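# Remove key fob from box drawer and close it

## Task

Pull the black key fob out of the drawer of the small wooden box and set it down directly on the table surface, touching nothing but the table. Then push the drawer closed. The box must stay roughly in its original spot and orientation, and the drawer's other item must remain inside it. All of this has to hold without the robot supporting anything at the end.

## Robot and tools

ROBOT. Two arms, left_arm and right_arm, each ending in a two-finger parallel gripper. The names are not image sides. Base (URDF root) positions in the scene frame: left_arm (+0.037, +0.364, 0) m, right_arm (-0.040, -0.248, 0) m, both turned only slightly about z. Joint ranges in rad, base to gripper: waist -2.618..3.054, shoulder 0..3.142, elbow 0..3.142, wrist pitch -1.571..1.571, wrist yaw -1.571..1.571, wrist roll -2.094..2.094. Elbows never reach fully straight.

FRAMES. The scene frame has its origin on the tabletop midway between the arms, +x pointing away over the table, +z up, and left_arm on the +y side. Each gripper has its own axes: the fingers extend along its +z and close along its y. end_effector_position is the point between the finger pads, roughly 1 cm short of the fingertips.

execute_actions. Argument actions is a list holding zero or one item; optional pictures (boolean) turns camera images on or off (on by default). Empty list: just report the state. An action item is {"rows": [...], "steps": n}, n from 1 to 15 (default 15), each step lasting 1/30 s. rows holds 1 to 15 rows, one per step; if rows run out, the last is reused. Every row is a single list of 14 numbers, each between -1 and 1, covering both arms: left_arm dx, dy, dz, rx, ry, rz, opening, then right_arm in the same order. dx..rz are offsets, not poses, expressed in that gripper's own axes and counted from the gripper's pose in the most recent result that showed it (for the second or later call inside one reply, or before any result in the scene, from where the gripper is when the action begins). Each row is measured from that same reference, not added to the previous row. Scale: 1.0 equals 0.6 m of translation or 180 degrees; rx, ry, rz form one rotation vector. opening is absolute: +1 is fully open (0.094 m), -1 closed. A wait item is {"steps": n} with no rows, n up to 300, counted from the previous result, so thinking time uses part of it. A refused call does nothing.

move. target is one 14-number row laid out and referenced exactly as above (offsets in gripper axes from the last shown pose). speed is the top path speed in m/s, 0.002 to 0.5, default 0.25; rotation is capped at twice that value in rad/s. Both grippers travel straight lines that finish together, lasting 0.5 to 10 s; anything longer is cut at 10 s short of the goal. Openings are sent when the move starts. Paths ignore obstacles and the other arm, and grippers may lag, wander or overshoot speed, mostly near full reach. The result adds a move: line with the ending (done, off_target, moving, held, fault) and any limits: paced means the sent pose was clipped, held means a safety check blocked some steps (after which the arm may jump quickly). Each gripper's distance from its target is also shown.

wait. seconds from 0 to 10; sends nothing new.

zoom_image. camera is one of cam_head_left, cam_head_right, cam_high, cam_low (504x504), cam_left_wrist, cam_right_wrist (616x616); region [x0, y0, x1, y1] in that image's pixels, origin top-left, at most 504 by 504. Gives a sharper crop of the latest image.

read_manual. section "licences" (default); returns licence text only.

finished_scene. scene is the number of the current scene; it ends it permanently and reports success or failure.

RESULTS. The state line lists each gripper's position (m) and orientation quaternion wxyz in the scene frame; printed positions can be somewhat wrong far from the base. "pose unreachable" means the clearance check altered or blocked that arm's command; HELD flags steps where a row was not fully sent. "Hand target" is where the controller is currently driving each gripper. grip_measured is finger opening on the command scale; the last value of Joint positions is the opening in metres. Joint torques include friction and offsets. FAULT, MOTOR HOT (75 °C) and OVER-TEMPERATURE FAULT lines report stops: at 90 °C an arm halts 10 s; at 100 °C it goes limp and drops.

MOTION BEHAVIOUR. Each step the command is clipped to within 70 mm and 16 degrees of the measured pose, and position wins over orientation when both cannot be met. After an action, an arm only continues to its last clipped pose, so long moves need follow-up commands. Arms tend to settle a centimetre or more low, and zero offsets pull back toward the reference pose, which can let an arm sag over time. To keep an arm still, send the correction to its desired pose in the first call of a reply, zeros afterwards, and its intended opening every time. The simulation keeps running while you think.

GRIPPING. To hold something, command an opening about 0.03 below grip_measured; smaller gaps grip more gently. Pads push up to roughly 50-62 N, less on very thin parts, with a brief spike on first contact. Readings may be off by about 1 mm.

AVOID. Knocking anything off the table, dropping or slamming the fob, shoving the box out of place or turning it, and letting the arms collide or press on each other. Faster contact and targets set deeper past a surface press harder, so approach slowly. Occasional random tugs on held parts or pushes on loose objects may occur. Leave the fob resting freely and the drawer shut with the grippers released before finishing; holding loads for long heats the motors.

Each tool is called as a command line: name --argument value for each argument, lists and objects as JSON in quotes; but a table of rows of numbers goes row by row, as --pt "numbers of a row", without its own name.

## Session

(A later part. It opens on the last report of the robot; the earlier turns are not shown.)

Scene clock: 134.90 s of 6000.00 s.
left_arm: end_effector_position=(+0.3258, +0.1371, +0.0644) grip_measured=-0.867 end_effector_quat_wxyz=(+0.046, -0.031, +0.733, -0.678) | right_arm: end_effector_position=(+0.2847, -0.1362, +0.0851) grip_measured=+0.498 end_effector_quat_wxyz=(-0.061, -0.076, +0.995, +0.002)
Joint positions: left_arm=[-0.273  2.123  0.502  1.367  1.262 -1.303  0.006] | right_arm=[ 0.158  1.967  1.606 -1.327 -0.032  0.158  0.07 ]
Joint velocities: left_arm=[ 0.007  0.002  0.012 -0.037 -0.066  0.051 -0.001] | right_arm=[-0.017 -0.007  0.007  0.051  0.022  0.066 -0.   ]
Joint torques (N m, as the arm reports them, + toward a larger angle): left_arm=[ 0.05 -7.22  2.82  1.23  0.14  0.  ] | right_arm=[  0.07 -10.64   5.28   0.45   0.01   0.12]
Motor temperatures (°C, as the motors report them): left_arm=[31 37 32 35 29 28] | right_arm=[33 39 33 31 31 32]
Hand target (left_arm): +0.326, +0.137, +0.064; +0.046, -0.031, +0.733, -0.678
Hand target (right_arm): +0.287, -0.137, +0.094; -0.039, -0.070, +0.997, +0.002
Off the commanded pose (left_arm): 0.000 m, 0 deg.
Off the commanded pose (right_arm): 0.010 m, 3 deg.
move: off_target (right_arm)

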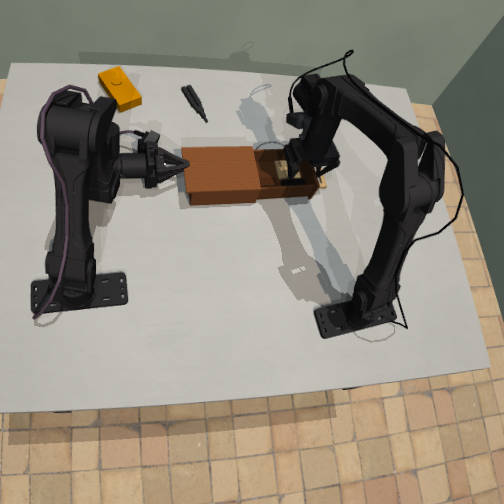

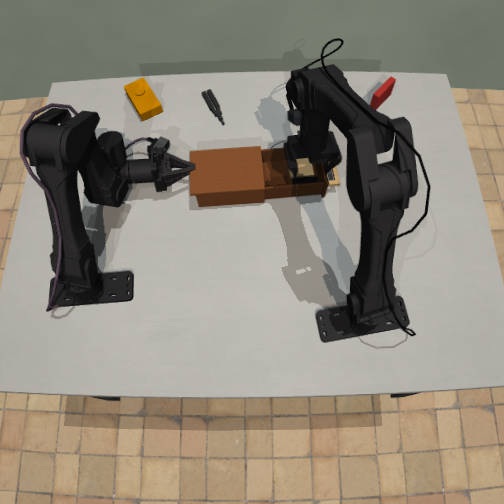

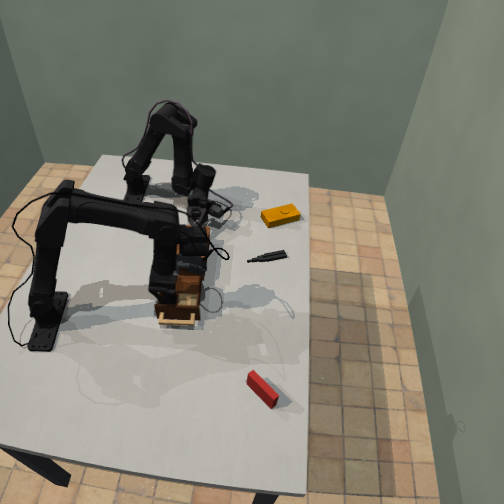

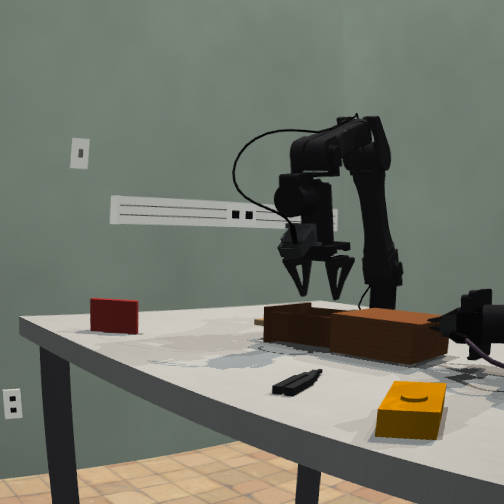

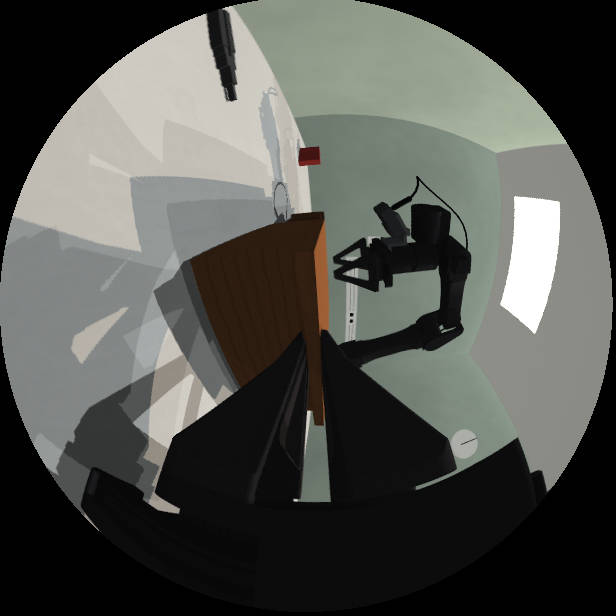

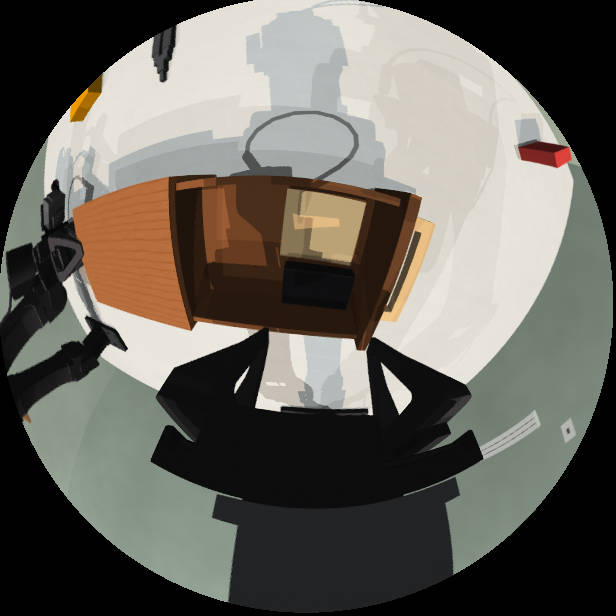

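move --target '[0,0,0,0,0,0,-0.92,-0.06,0.026,0,0.08,0.05,0.012,0.45]' --speed 0.1

move --target '[0,0,0,0,0,0,-0.92,0,0,0.045,0,0,0,0.45]' --speed 0.04

zoom_image --camera "cam_right_wrist" --region '[180, 180, 460, 420]'

Scene clock: 157.47 s of 6000.00 s.
left_arm: end_effector_position=(+0.3258, +0.1371, +0.0644) grip_measured=-0.867 end_effector_quat_wxyz=(+0.046, -0.031, +0.733, -0.678) | right_arm: end_effector_position=(+0.3134, -0.1178, +0.0737) grip_measured=+0.452 end_effector_quat_wxyz=(-0.095, -0.070, +0.987, -0.109)
Joint positions: left_arm=[-0.273  2.123  0.502  1.367  1.262 -1.303  0.006] | right_arm=[ 0.262  2.252  1.967 -1.541  0.14   0.293  0.068]
Joint velocities: left_arm=[-0.007  0.002  0.012 -0.022  0.037 -0.007 -0.   ] | right_arm=[ 0.007  0.002  0.002  0.081  0.037 -0.022 -0.   ]
Joint torques (N m, as the arm reports them, + toward a larger angle): left_arm=[ 0.07 -7.15  2.79  1.23  0.15  0.03] | right_arm=[ 0.52 -9.7   9.22 -0.15  0.13  0.16]
Motor temperatures (°C, as the motors report them): left_arm=[31 37 32 36 29 28] | right_arm=[33 41 33 31 31 32]
Hand target (left_arm): +0.326, +0.137, +0.064; +0.046, -0.031, +0.733, -0.678
Hand target (right_arm): +0.317, -0.116, +0.080; -0.086, -0.067, +0.987, -0.114
Off the commanded pose (left_arm): 0.000 m, 0 deg.
Off the commanded pose (right_arm): 0.009 m, 5 deg.
joint sent to its limit (right arm) — the command would take joint 4 (wrist pitch) past its lower limit, so that joint was sent only as far as its limit.
After step 90, 17.77 s passed at rest.
move: off_target (right_arm)

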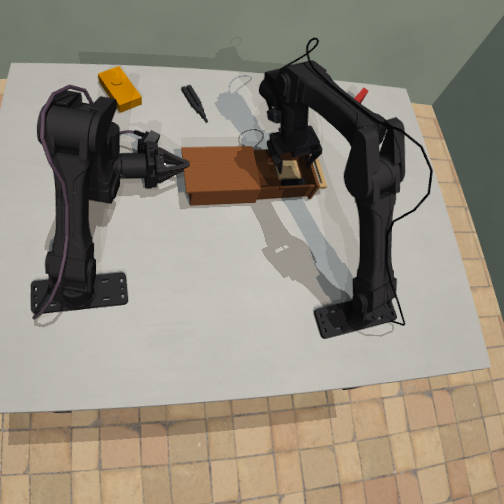

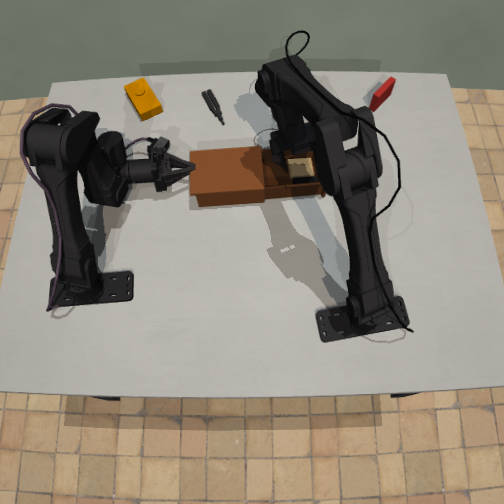

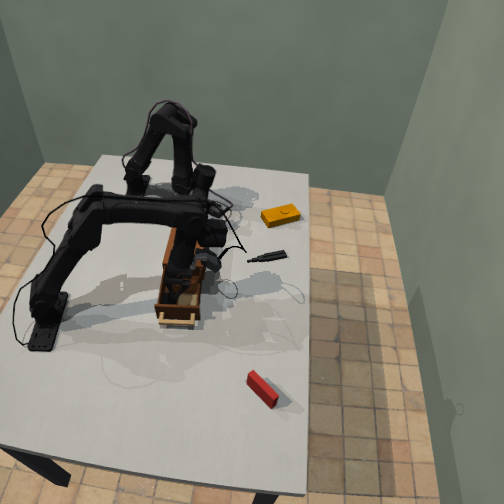

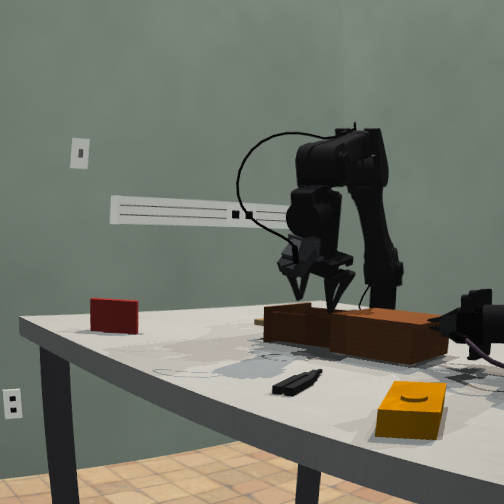

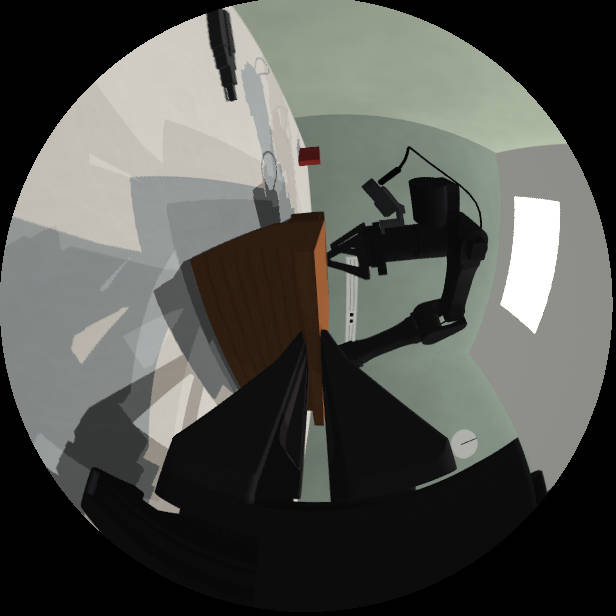

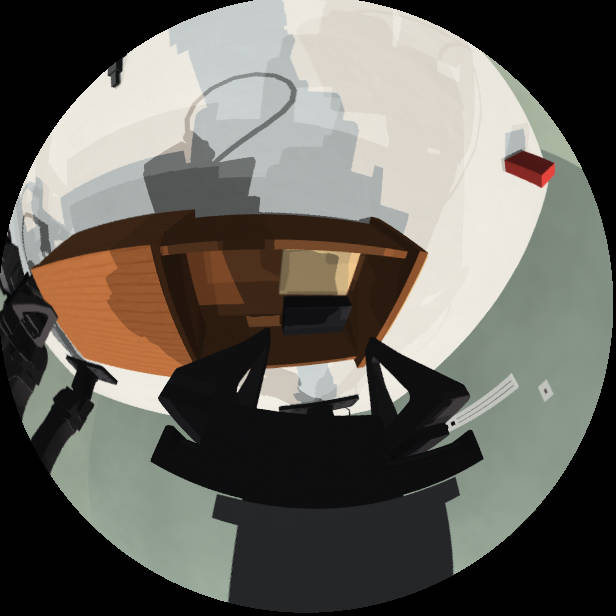

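Scene clock: 158.57 s of 6000.00 s.
left_arm: end_effector_position=(+0.3258, +0.1371, +0.0644) grip_measured=-0.867 end_effector_quat_wxyz=(+0.046, -0.031, +0.733, -0.678) | right_arm: end_effector_position=(+0.3047, -0.1216, +0.0444) grip_measured=+0.452 end_effector_quat_wxyz=(-0.107, -0.071, +0.985, -0.114)
Joint positions: left_arm=[-0.273  2.123  0.502  1.367  1.262 -1.303  0.006] | right_arm=[ 0.262  2.252  1.843 -1.444  0.14   0.293  0.068]
Joint velocities: left_arm=[-0.012 -0.002 -0.007 -0.022 -0.037  0.037  0.001] | right_arm=[-0.012  0.012 -0.002  0.095  0.037  0.037 -0.001]
Joint torques (N m, as the arm reports them, + toward a larger angle): left_arm=[-0.03 -7.2   2.87  1.24  0.15  0.02] | right_arm=[ -0.8  -11.32   5.02   0.1    0.08  -0.08]
Motor temperatures (°C, as the motors report them): left_arm=[31 37 32 36 29 28] | right_arm=[33 41 33 31 31 32]
Hand target (left_arm): +0.326, +0.137, +0.064; +0.046, -0.031, +0.733, -0.678
Hand target (right_arm): +0.308, -0.125, +0.048; -0.095, -0.070, +0.987, -0.110
Off the commanded pose (left_arm): 0.000 m, 0 deg.
Off the commanded pose (right_arm): 0.006 m, 1 deg.
move: done

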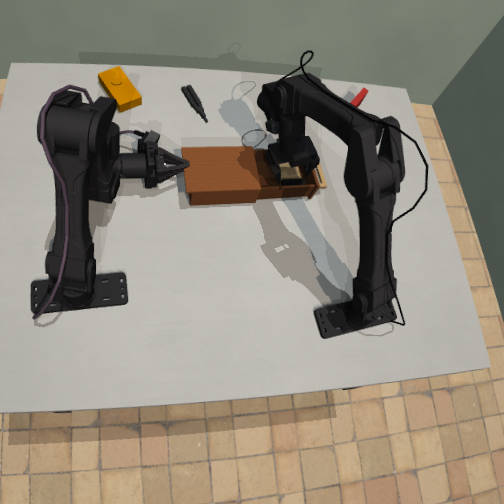

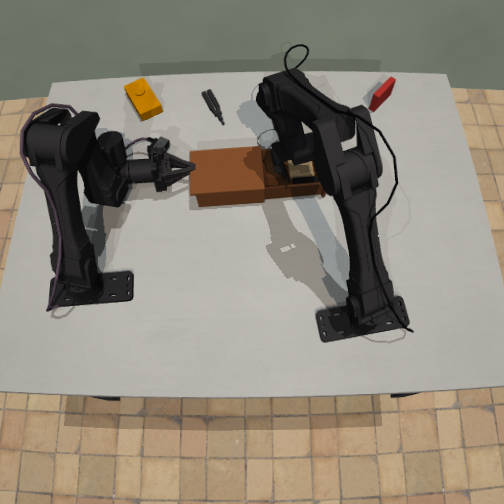

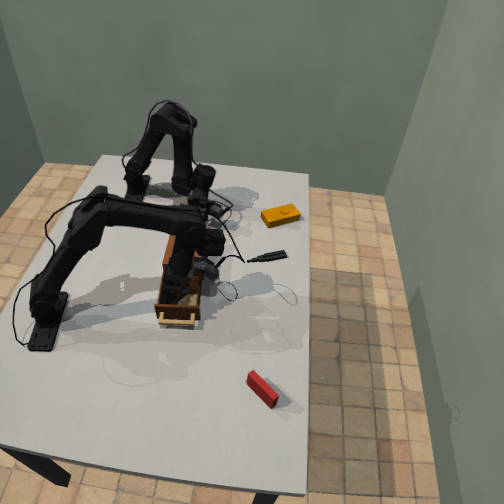

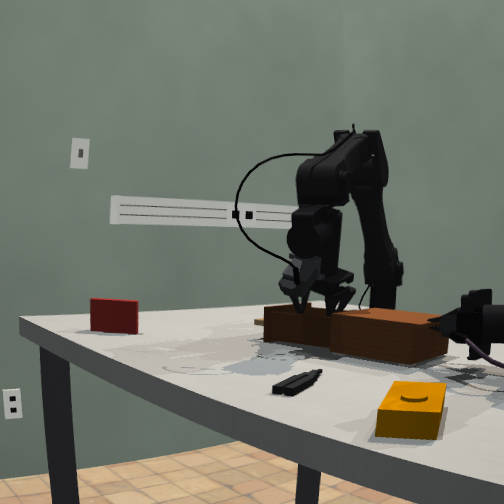

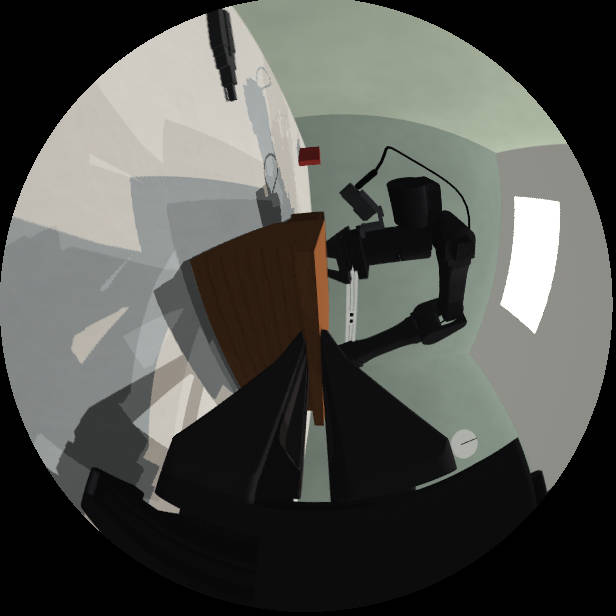

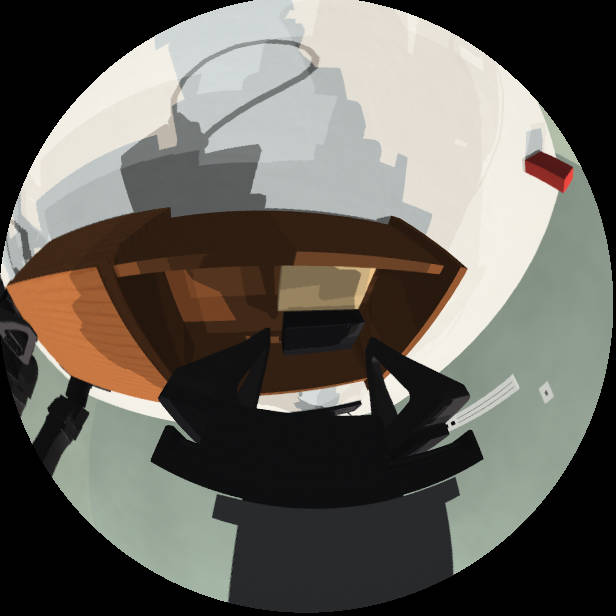

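Region (180, 180, 460, 420) of cam_right_wrist's 616x616 image, scaled by 1.800, with more detail than that image has; it fills the top 432 rows of this view, and the rest is white.

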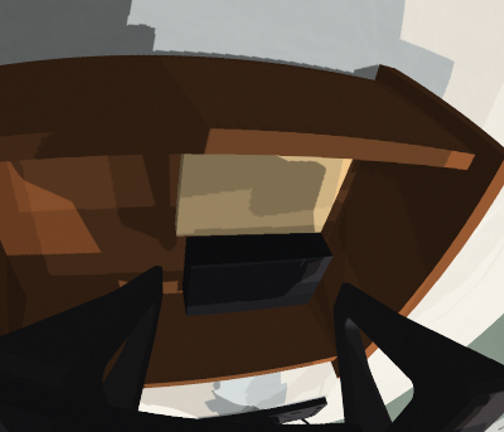

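move --target '[0,0,0,0,0,0,-0.92,0,-0.004,0.042,-0.03,0,0,0.42]' --speed 0.03

zoom_image --camera "cam_right_wrist" --region '[180, 200, 460, 440]'

Scene clock: 166.00 s of 6000.00 s.
left_arm: end_effector_position=(+0.3258, +0.1371, +0.0644) grip_measured=-0.867 end_effector_quat_wxyz=(+0.046, -0.032, +0.733, -0.678) | right_arm: end_effector_position=(+0.2991, -0.1295, +0.0279) grip_measured=+0.422 end_effector_quat_wxyz=(-0.114, -0.071, +0.987, -0.083)
Joint positions: left_arm=[-0.273  2.123  0.502  1.367  1.262 -1.303  0.006] | right_arm=[ 0.223  2.223  1.735 -1.352  0.088  0.246  0.067]
Joint velocities: left_arm=[-0.017 -0.012 -0.007 -0.007  0.037 -0.037 -0.   ] | right_arm=[-0.007  0.007 -0.007  0.022  0.007 -0.051  0.   ]
Joint torques (N m, as the arm reports them, + toward a larger angle): left_arm=[ 0.04 -7.2   2.9   1.24  0.16  0.02] | right_arm=[ -1.19 -10.23   3.1    0.42  -0.21  -0.1 ]
Motor temperatures (°C, as the motors report them): left_arm=[31 37 32 36 29 28] | right_arm=[33 42 33 31 31 32]
Hand target (left_arm): +0.326, +0.137, +0.064; +0.046, -0.032, +0.733, -0.678
Hand target (right_arm): +0.300, -0.130, +0.022; -0.110, -0.066, +0.989, -0.068
Off the commanded pose (left_arm): 0.000 m, 0 deg.
Off the commanded pose (right_arm): 0.007 m, 2 deg.
After step 90, 2.63 s passed at rest.
move: done

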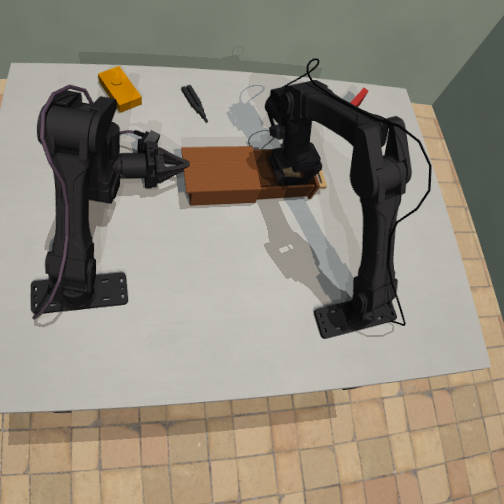

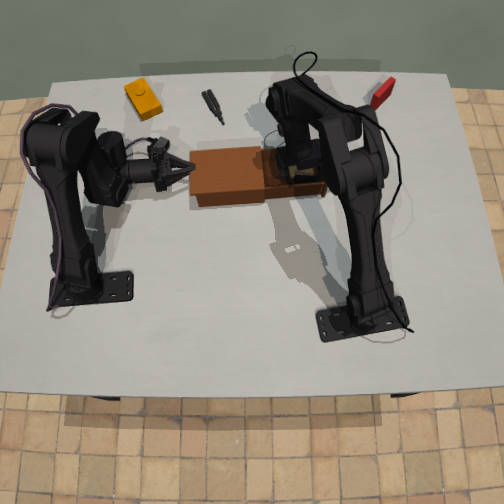

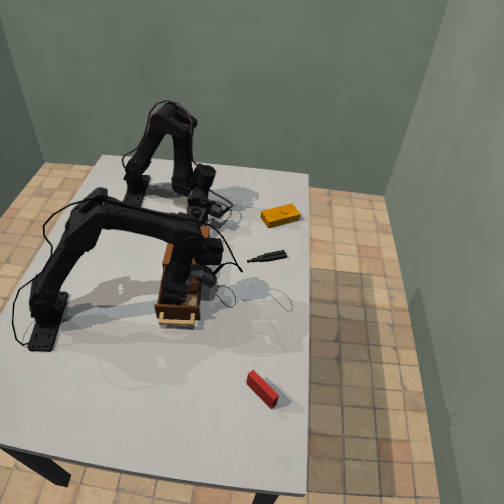

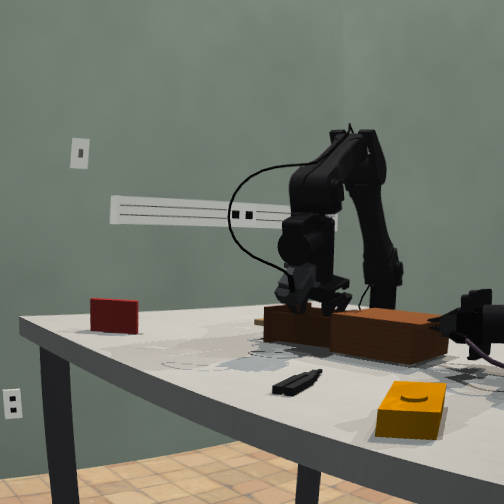

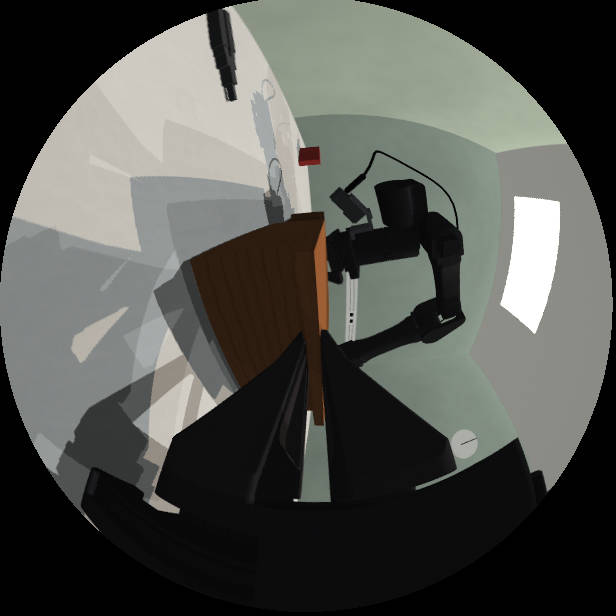

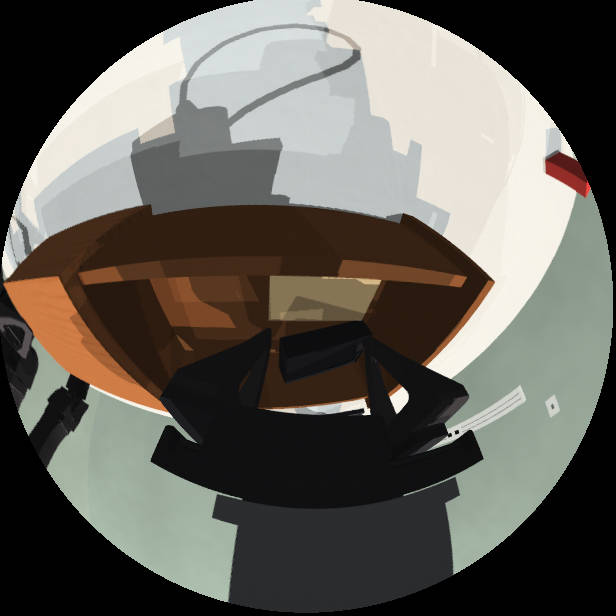

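Region (180, 200, 460, 440) of cam_right_wrist's 616x616 image, scaled by 1.800, with more detail than that image has; it fills the top 432 rows of this view, and the rest is white.

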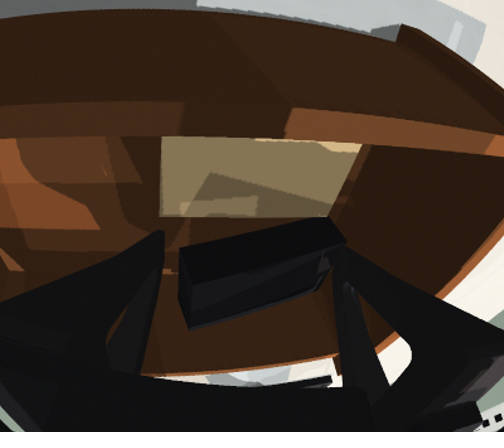

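move --target '[0,0,0,0,0,0,-0.92,0,0.055,0.0,-0.03,0,0,0.42]' --speed 0.02

zoom_image --camera "cam_right_wrist" --region '[180, 200, 460, 440]'

Scene clock: 181.13 s of 6000.00 s.
left_arm: end_effector_position=(+0.3258, +0.1371, +0.0644) grip_measured=-0.867 end_effector_quat_wxyz=(+0.046, -0.032, +0.733, -0.678) | right_arm: end_effector_position=(+0.2970, -0.1244, +0.0279) grip_measured=+0.422 end_effector_quat_wxyz=(-0.113, -0.067, +0.988, -0.085)
Joint positions: left_arm=[-0.273  2.123  0.502  1.367  1.262 -1.303  0.006] | right_arm=[ 0.238  2.223  1.735 -1.353  0.088  0.27   0.067]
Joint velocities: left_arm=[-0.017 -0.002  0.017 -0.007 -0.007  0.051  0.   ] | right_arm=[ 0.002  0.007 -0.002  0.022 -0.022  0.051  0.   ]
Joint torques (N m, as the arm reports them, + toward a larger angle): left_arm=[ 0.01 -7.15  2.76  1.21  0.16  0.04] | right_arm=[ 1.88 -8.99  6.73  0.26 -0.97  0.13]
Motor temperatures (°C, as the motors report them): left_arm=[31 37 32 36 29 28] | right_arm=[33 41 32 31 31 32]
Hand target (left_arm): +0.326, +0.137, +0.064; +0.046, -0.032, +0.733, -0.678
Hand target (right_arm): +0.294, -0.098, +0.024; -0.118, -0.066, +0.990, -0.038
Off the commanded pose (left_arm): 0.000 m, 0 deg.
Off the commanded pose (right_arm): 0.028 m, 6 deg.
After step 90, 9.57 s passed at rest.
move: off_target (right_arm)

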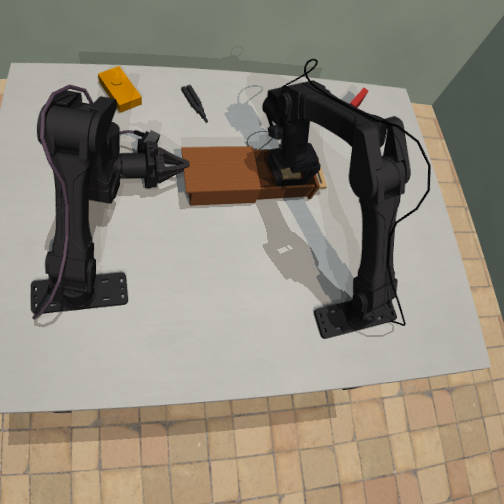

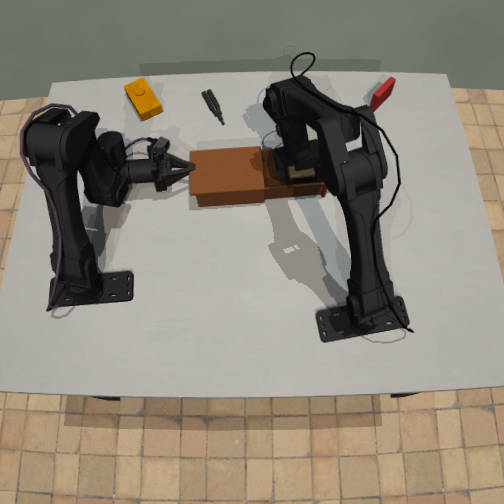

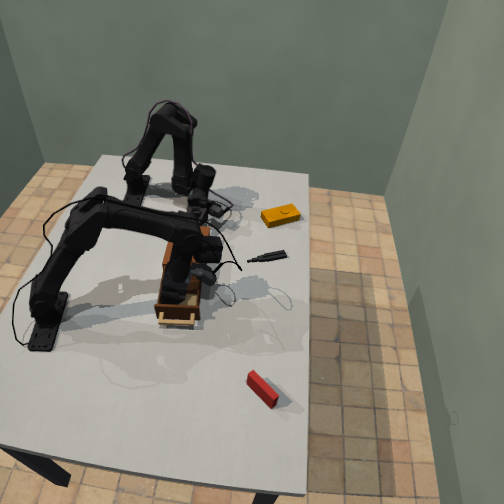

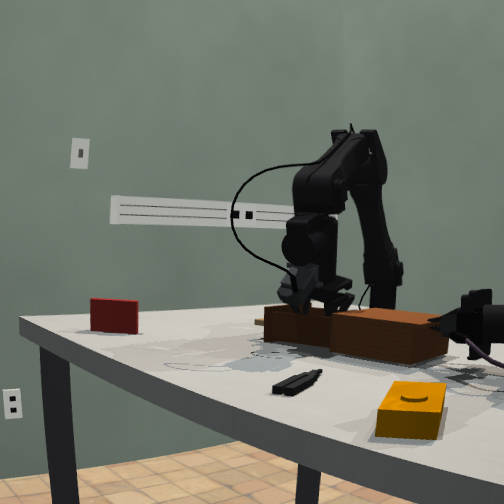

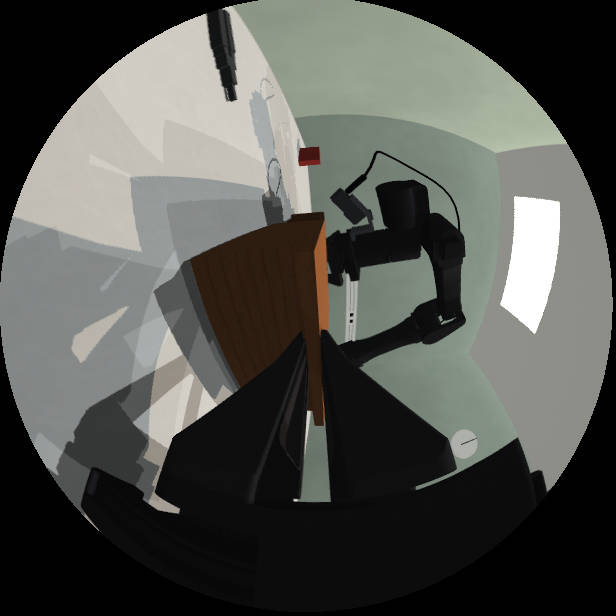

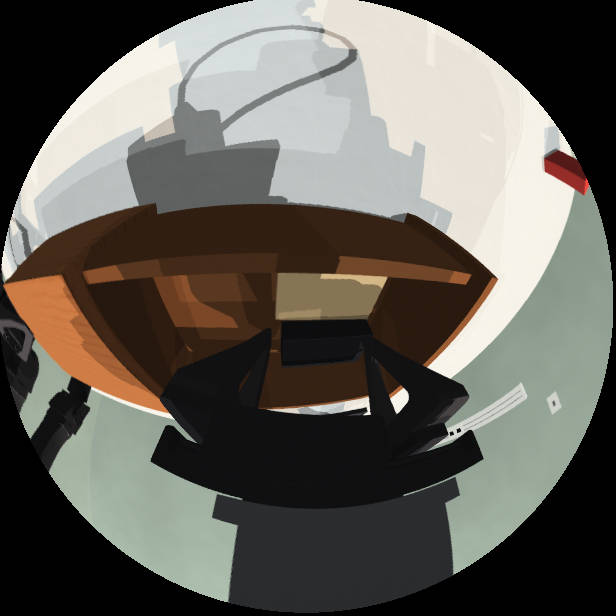

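Region (180, 200, 460, 440) of cam_right_wrist's 616x616 image, scaled by 1.800, with more detail than that image has; it fills the top 432 rows of this view, and the rest is white.

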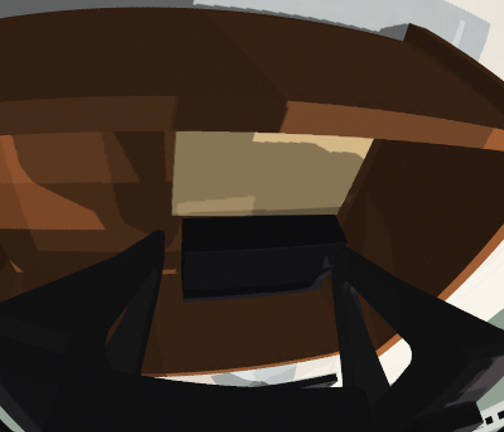

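move --target '[0,0,0,0,0,0,-0.92,0,-0.008,0.0,-0.015,0,0,0.12]' --speed 0.03

zoom_image --camera "cam_right_wrist" --region '[180, 200, 460, 440]'

Scene clock: 188.57 s of 6000.00 s.
left_arm: end_effector_position=(+0.3258, +0.1371, +0.0644) grip_measured=-0.867 end_effector_quat_wxyz=(+0.046, -0.032, +0.733, -0.678) | right_arm: end_effector_position=(+0.2974, -0.1279, +0.0295) grip_measured=+0.230 end_effector_quat_wxyz=(-0.118, -0.066, +0.988, -0.074)
Joint positions: left_arm=[-0.273  2.123  0.502  1.367  1.262 -1.303  0.006] | right_arm=[ 0.219  2.218  1.735 -1.358  0.069  0.249  0.058]
Joint velocities: left_arm=[ 0.002  0.007 -0.012 -0.007  0.007  0.051 -0.001] | right_arm=[ 0.002 -0.007 -0.002 -0.022  0.022 -0.051  0.001]
Joint torques (N m, as the arm reports them, + toward a larger angle): left_arm=[ 0.03 -7.25  2.84  1.22  0.15  0.03] | right_arm=[ -0.95 -10.61   4.3    0.22  -0.15  -0.08]
Motor temperatures (°C, as the motors report them): left_arm=[31 37 32 36 29 28] | right_arm=[33 41 33 31 31 32]
Hand target (left_arm): +0.326, +0.137, +0.064; +0.046, -0.032, +0.733, -0.678
Hand target (right_arm): +0.298, -0.129, +0.029; -0.114, -0.064, +0.989, -0.062
Off the commanded pose (left_arm): 0.000 m, 0 deg.
Off the commanded pose (right_arm): 0.002 m, 1 deg.
After step 90, 3.43 s passed at rest.
move: done

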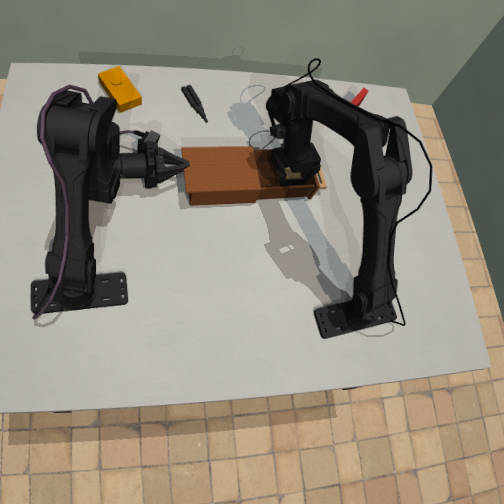

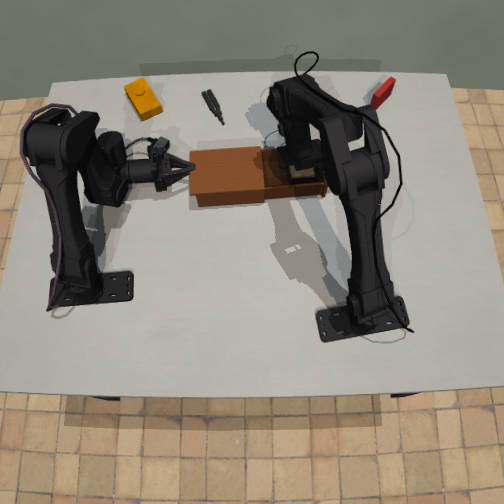

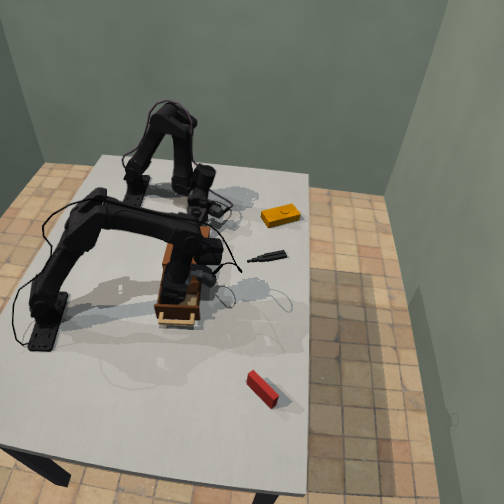

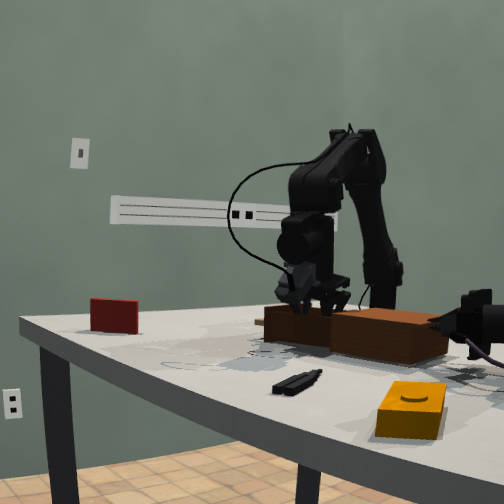

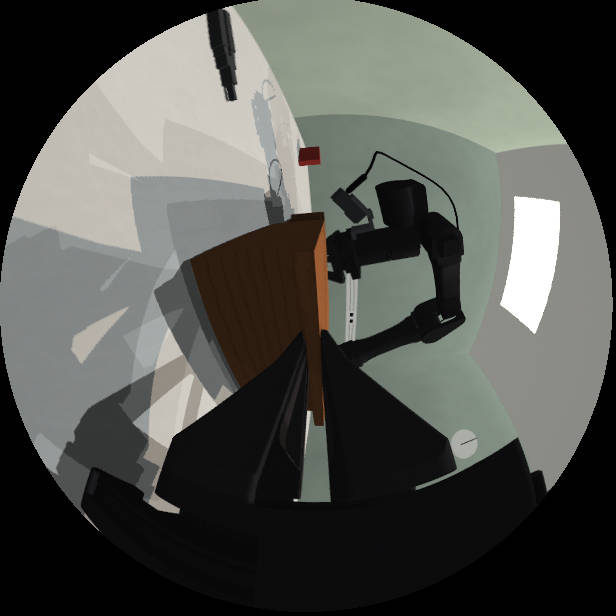

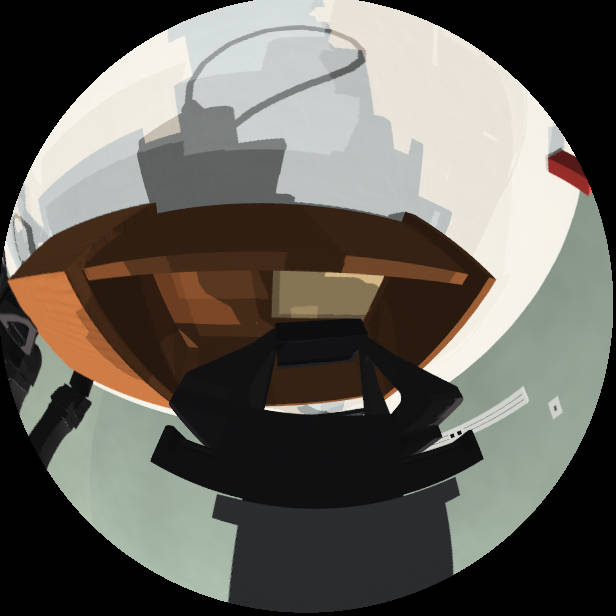

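Region (180, 200, 460, 440) of cam_right_wrist's 616x616 image, scaled by 1.800, with more detail than that image has; it fills the top 432 rows of this view, and the rest is white.

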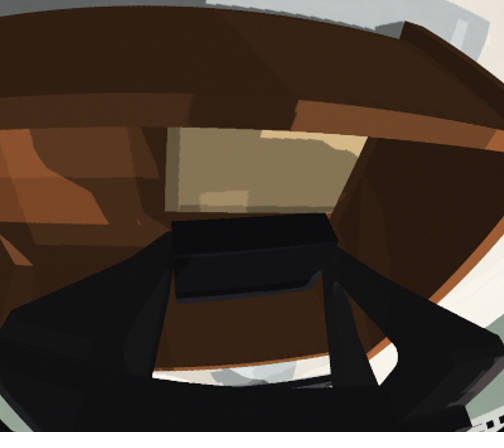

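Lift vertical (up in local: x .244, y -.13, z -.96).

move --target '[0,0,0,0,0,0,-0.92,0.03,-0.012,-0.145,0,0,0,0.17]' --speed 0.05

Scene clock: 200.70 s of 6000.00 s.
left_arm: end_effector_position=(+0.3256, +0.1370, +0.0644) grip_measured=-0.867 end_effector_quat_wxyz=(+0.045, -0.031, +0.733, -0.678) | right_arm: end_effector_position=(+0.2973, -0.1259, +0.0978) grip_measured=+0.230 end_effector_quat_wxyz=(-0.094, -0.068, +0.991, -0.067)
Joint positions: left_arm=[-0.273  2.123  0.502  1.367  1.263 -1.303  0.006] | right_arm=[ 0.224  2.132  1.882 -1.541  0.069  0.249  0.058]
Joint velocities: left_arm=[-0.012 -0.002  0.007 -0.007 -0.007  0.037 -0.001] | right_arm=[-0.027  0.002  0.022  0.095 -0.007 -0.037  0.   ]
Joint torques (N m, as the arm reports them, + toward a larger angle): left_arm=[ 0.05 -7.18  2.8   1.24  0.15  0.02] | right_arm=[  0.74 -11.64   9.07  -0.08   0.01   0.07]
Motor temperatures (°C, as the motors report them): left_arm=[31 37 32 36 29 28] | right_arm=[33 42 33 31 31 32]
Hand target (left_arm): +0.326, +0.137, +0.064; +0.046, -0.031, +0.733, -0.678
Hand target (right_arm): +0.300, -0.122, +0.117; -0.069, -0.069, +0.993, -0.059
Off the commanded pose (left_arm): 0.000 m, 0 deg.
Off the commanded pose (right_arm): 0.021 m, 3 deg.
joint sent to its limit (right arm) — the command would take joint 4 (wrist pitch) past its lower limit, so that joint was sent only as far as its limit.
After step 90, 7.03 s passed at rest.
move: off_target (right_arm)

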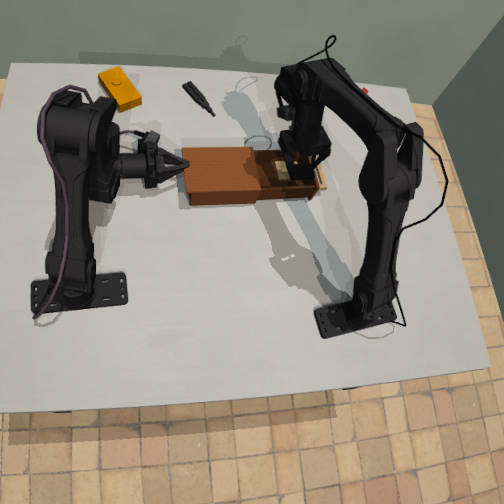

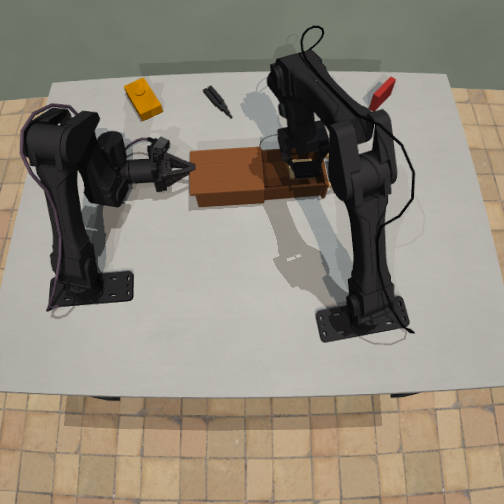

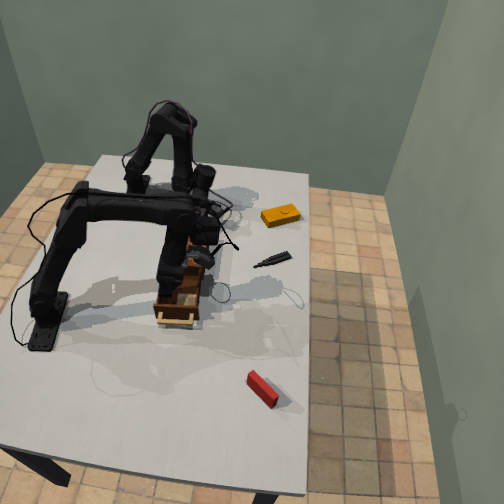

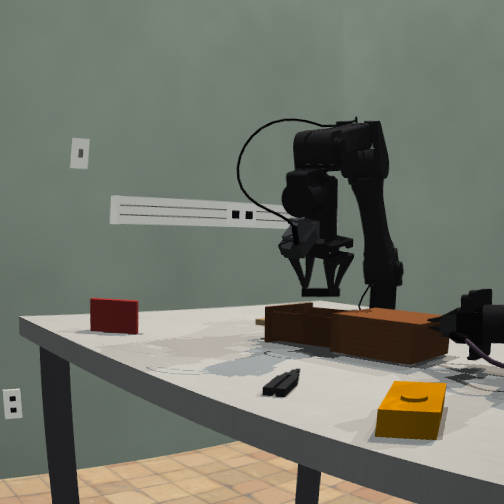

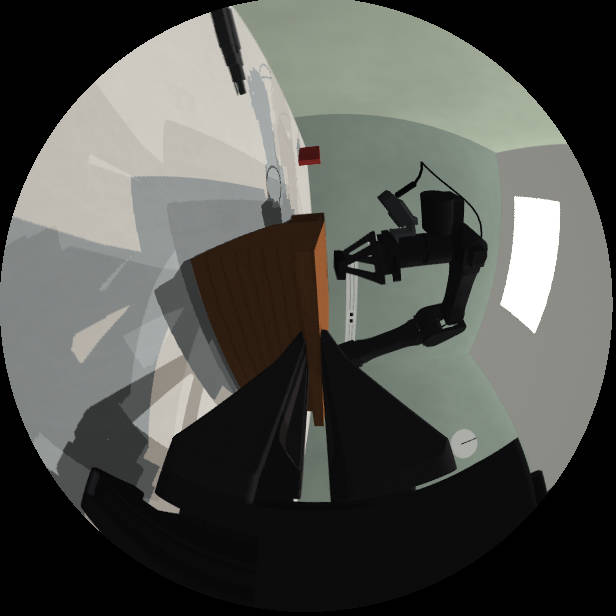

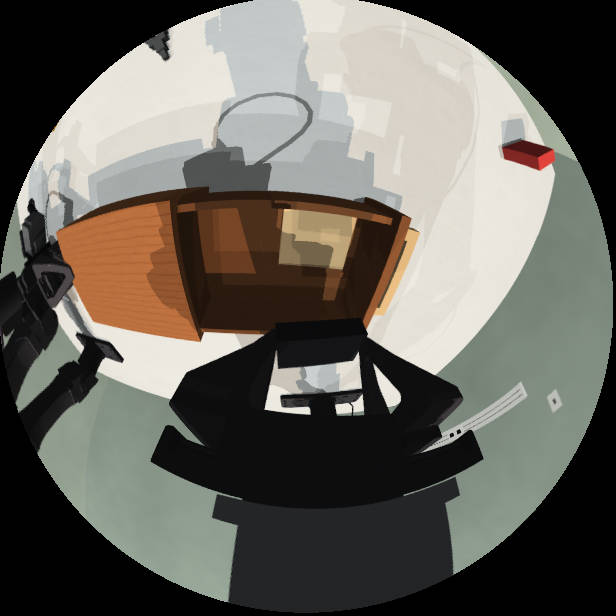

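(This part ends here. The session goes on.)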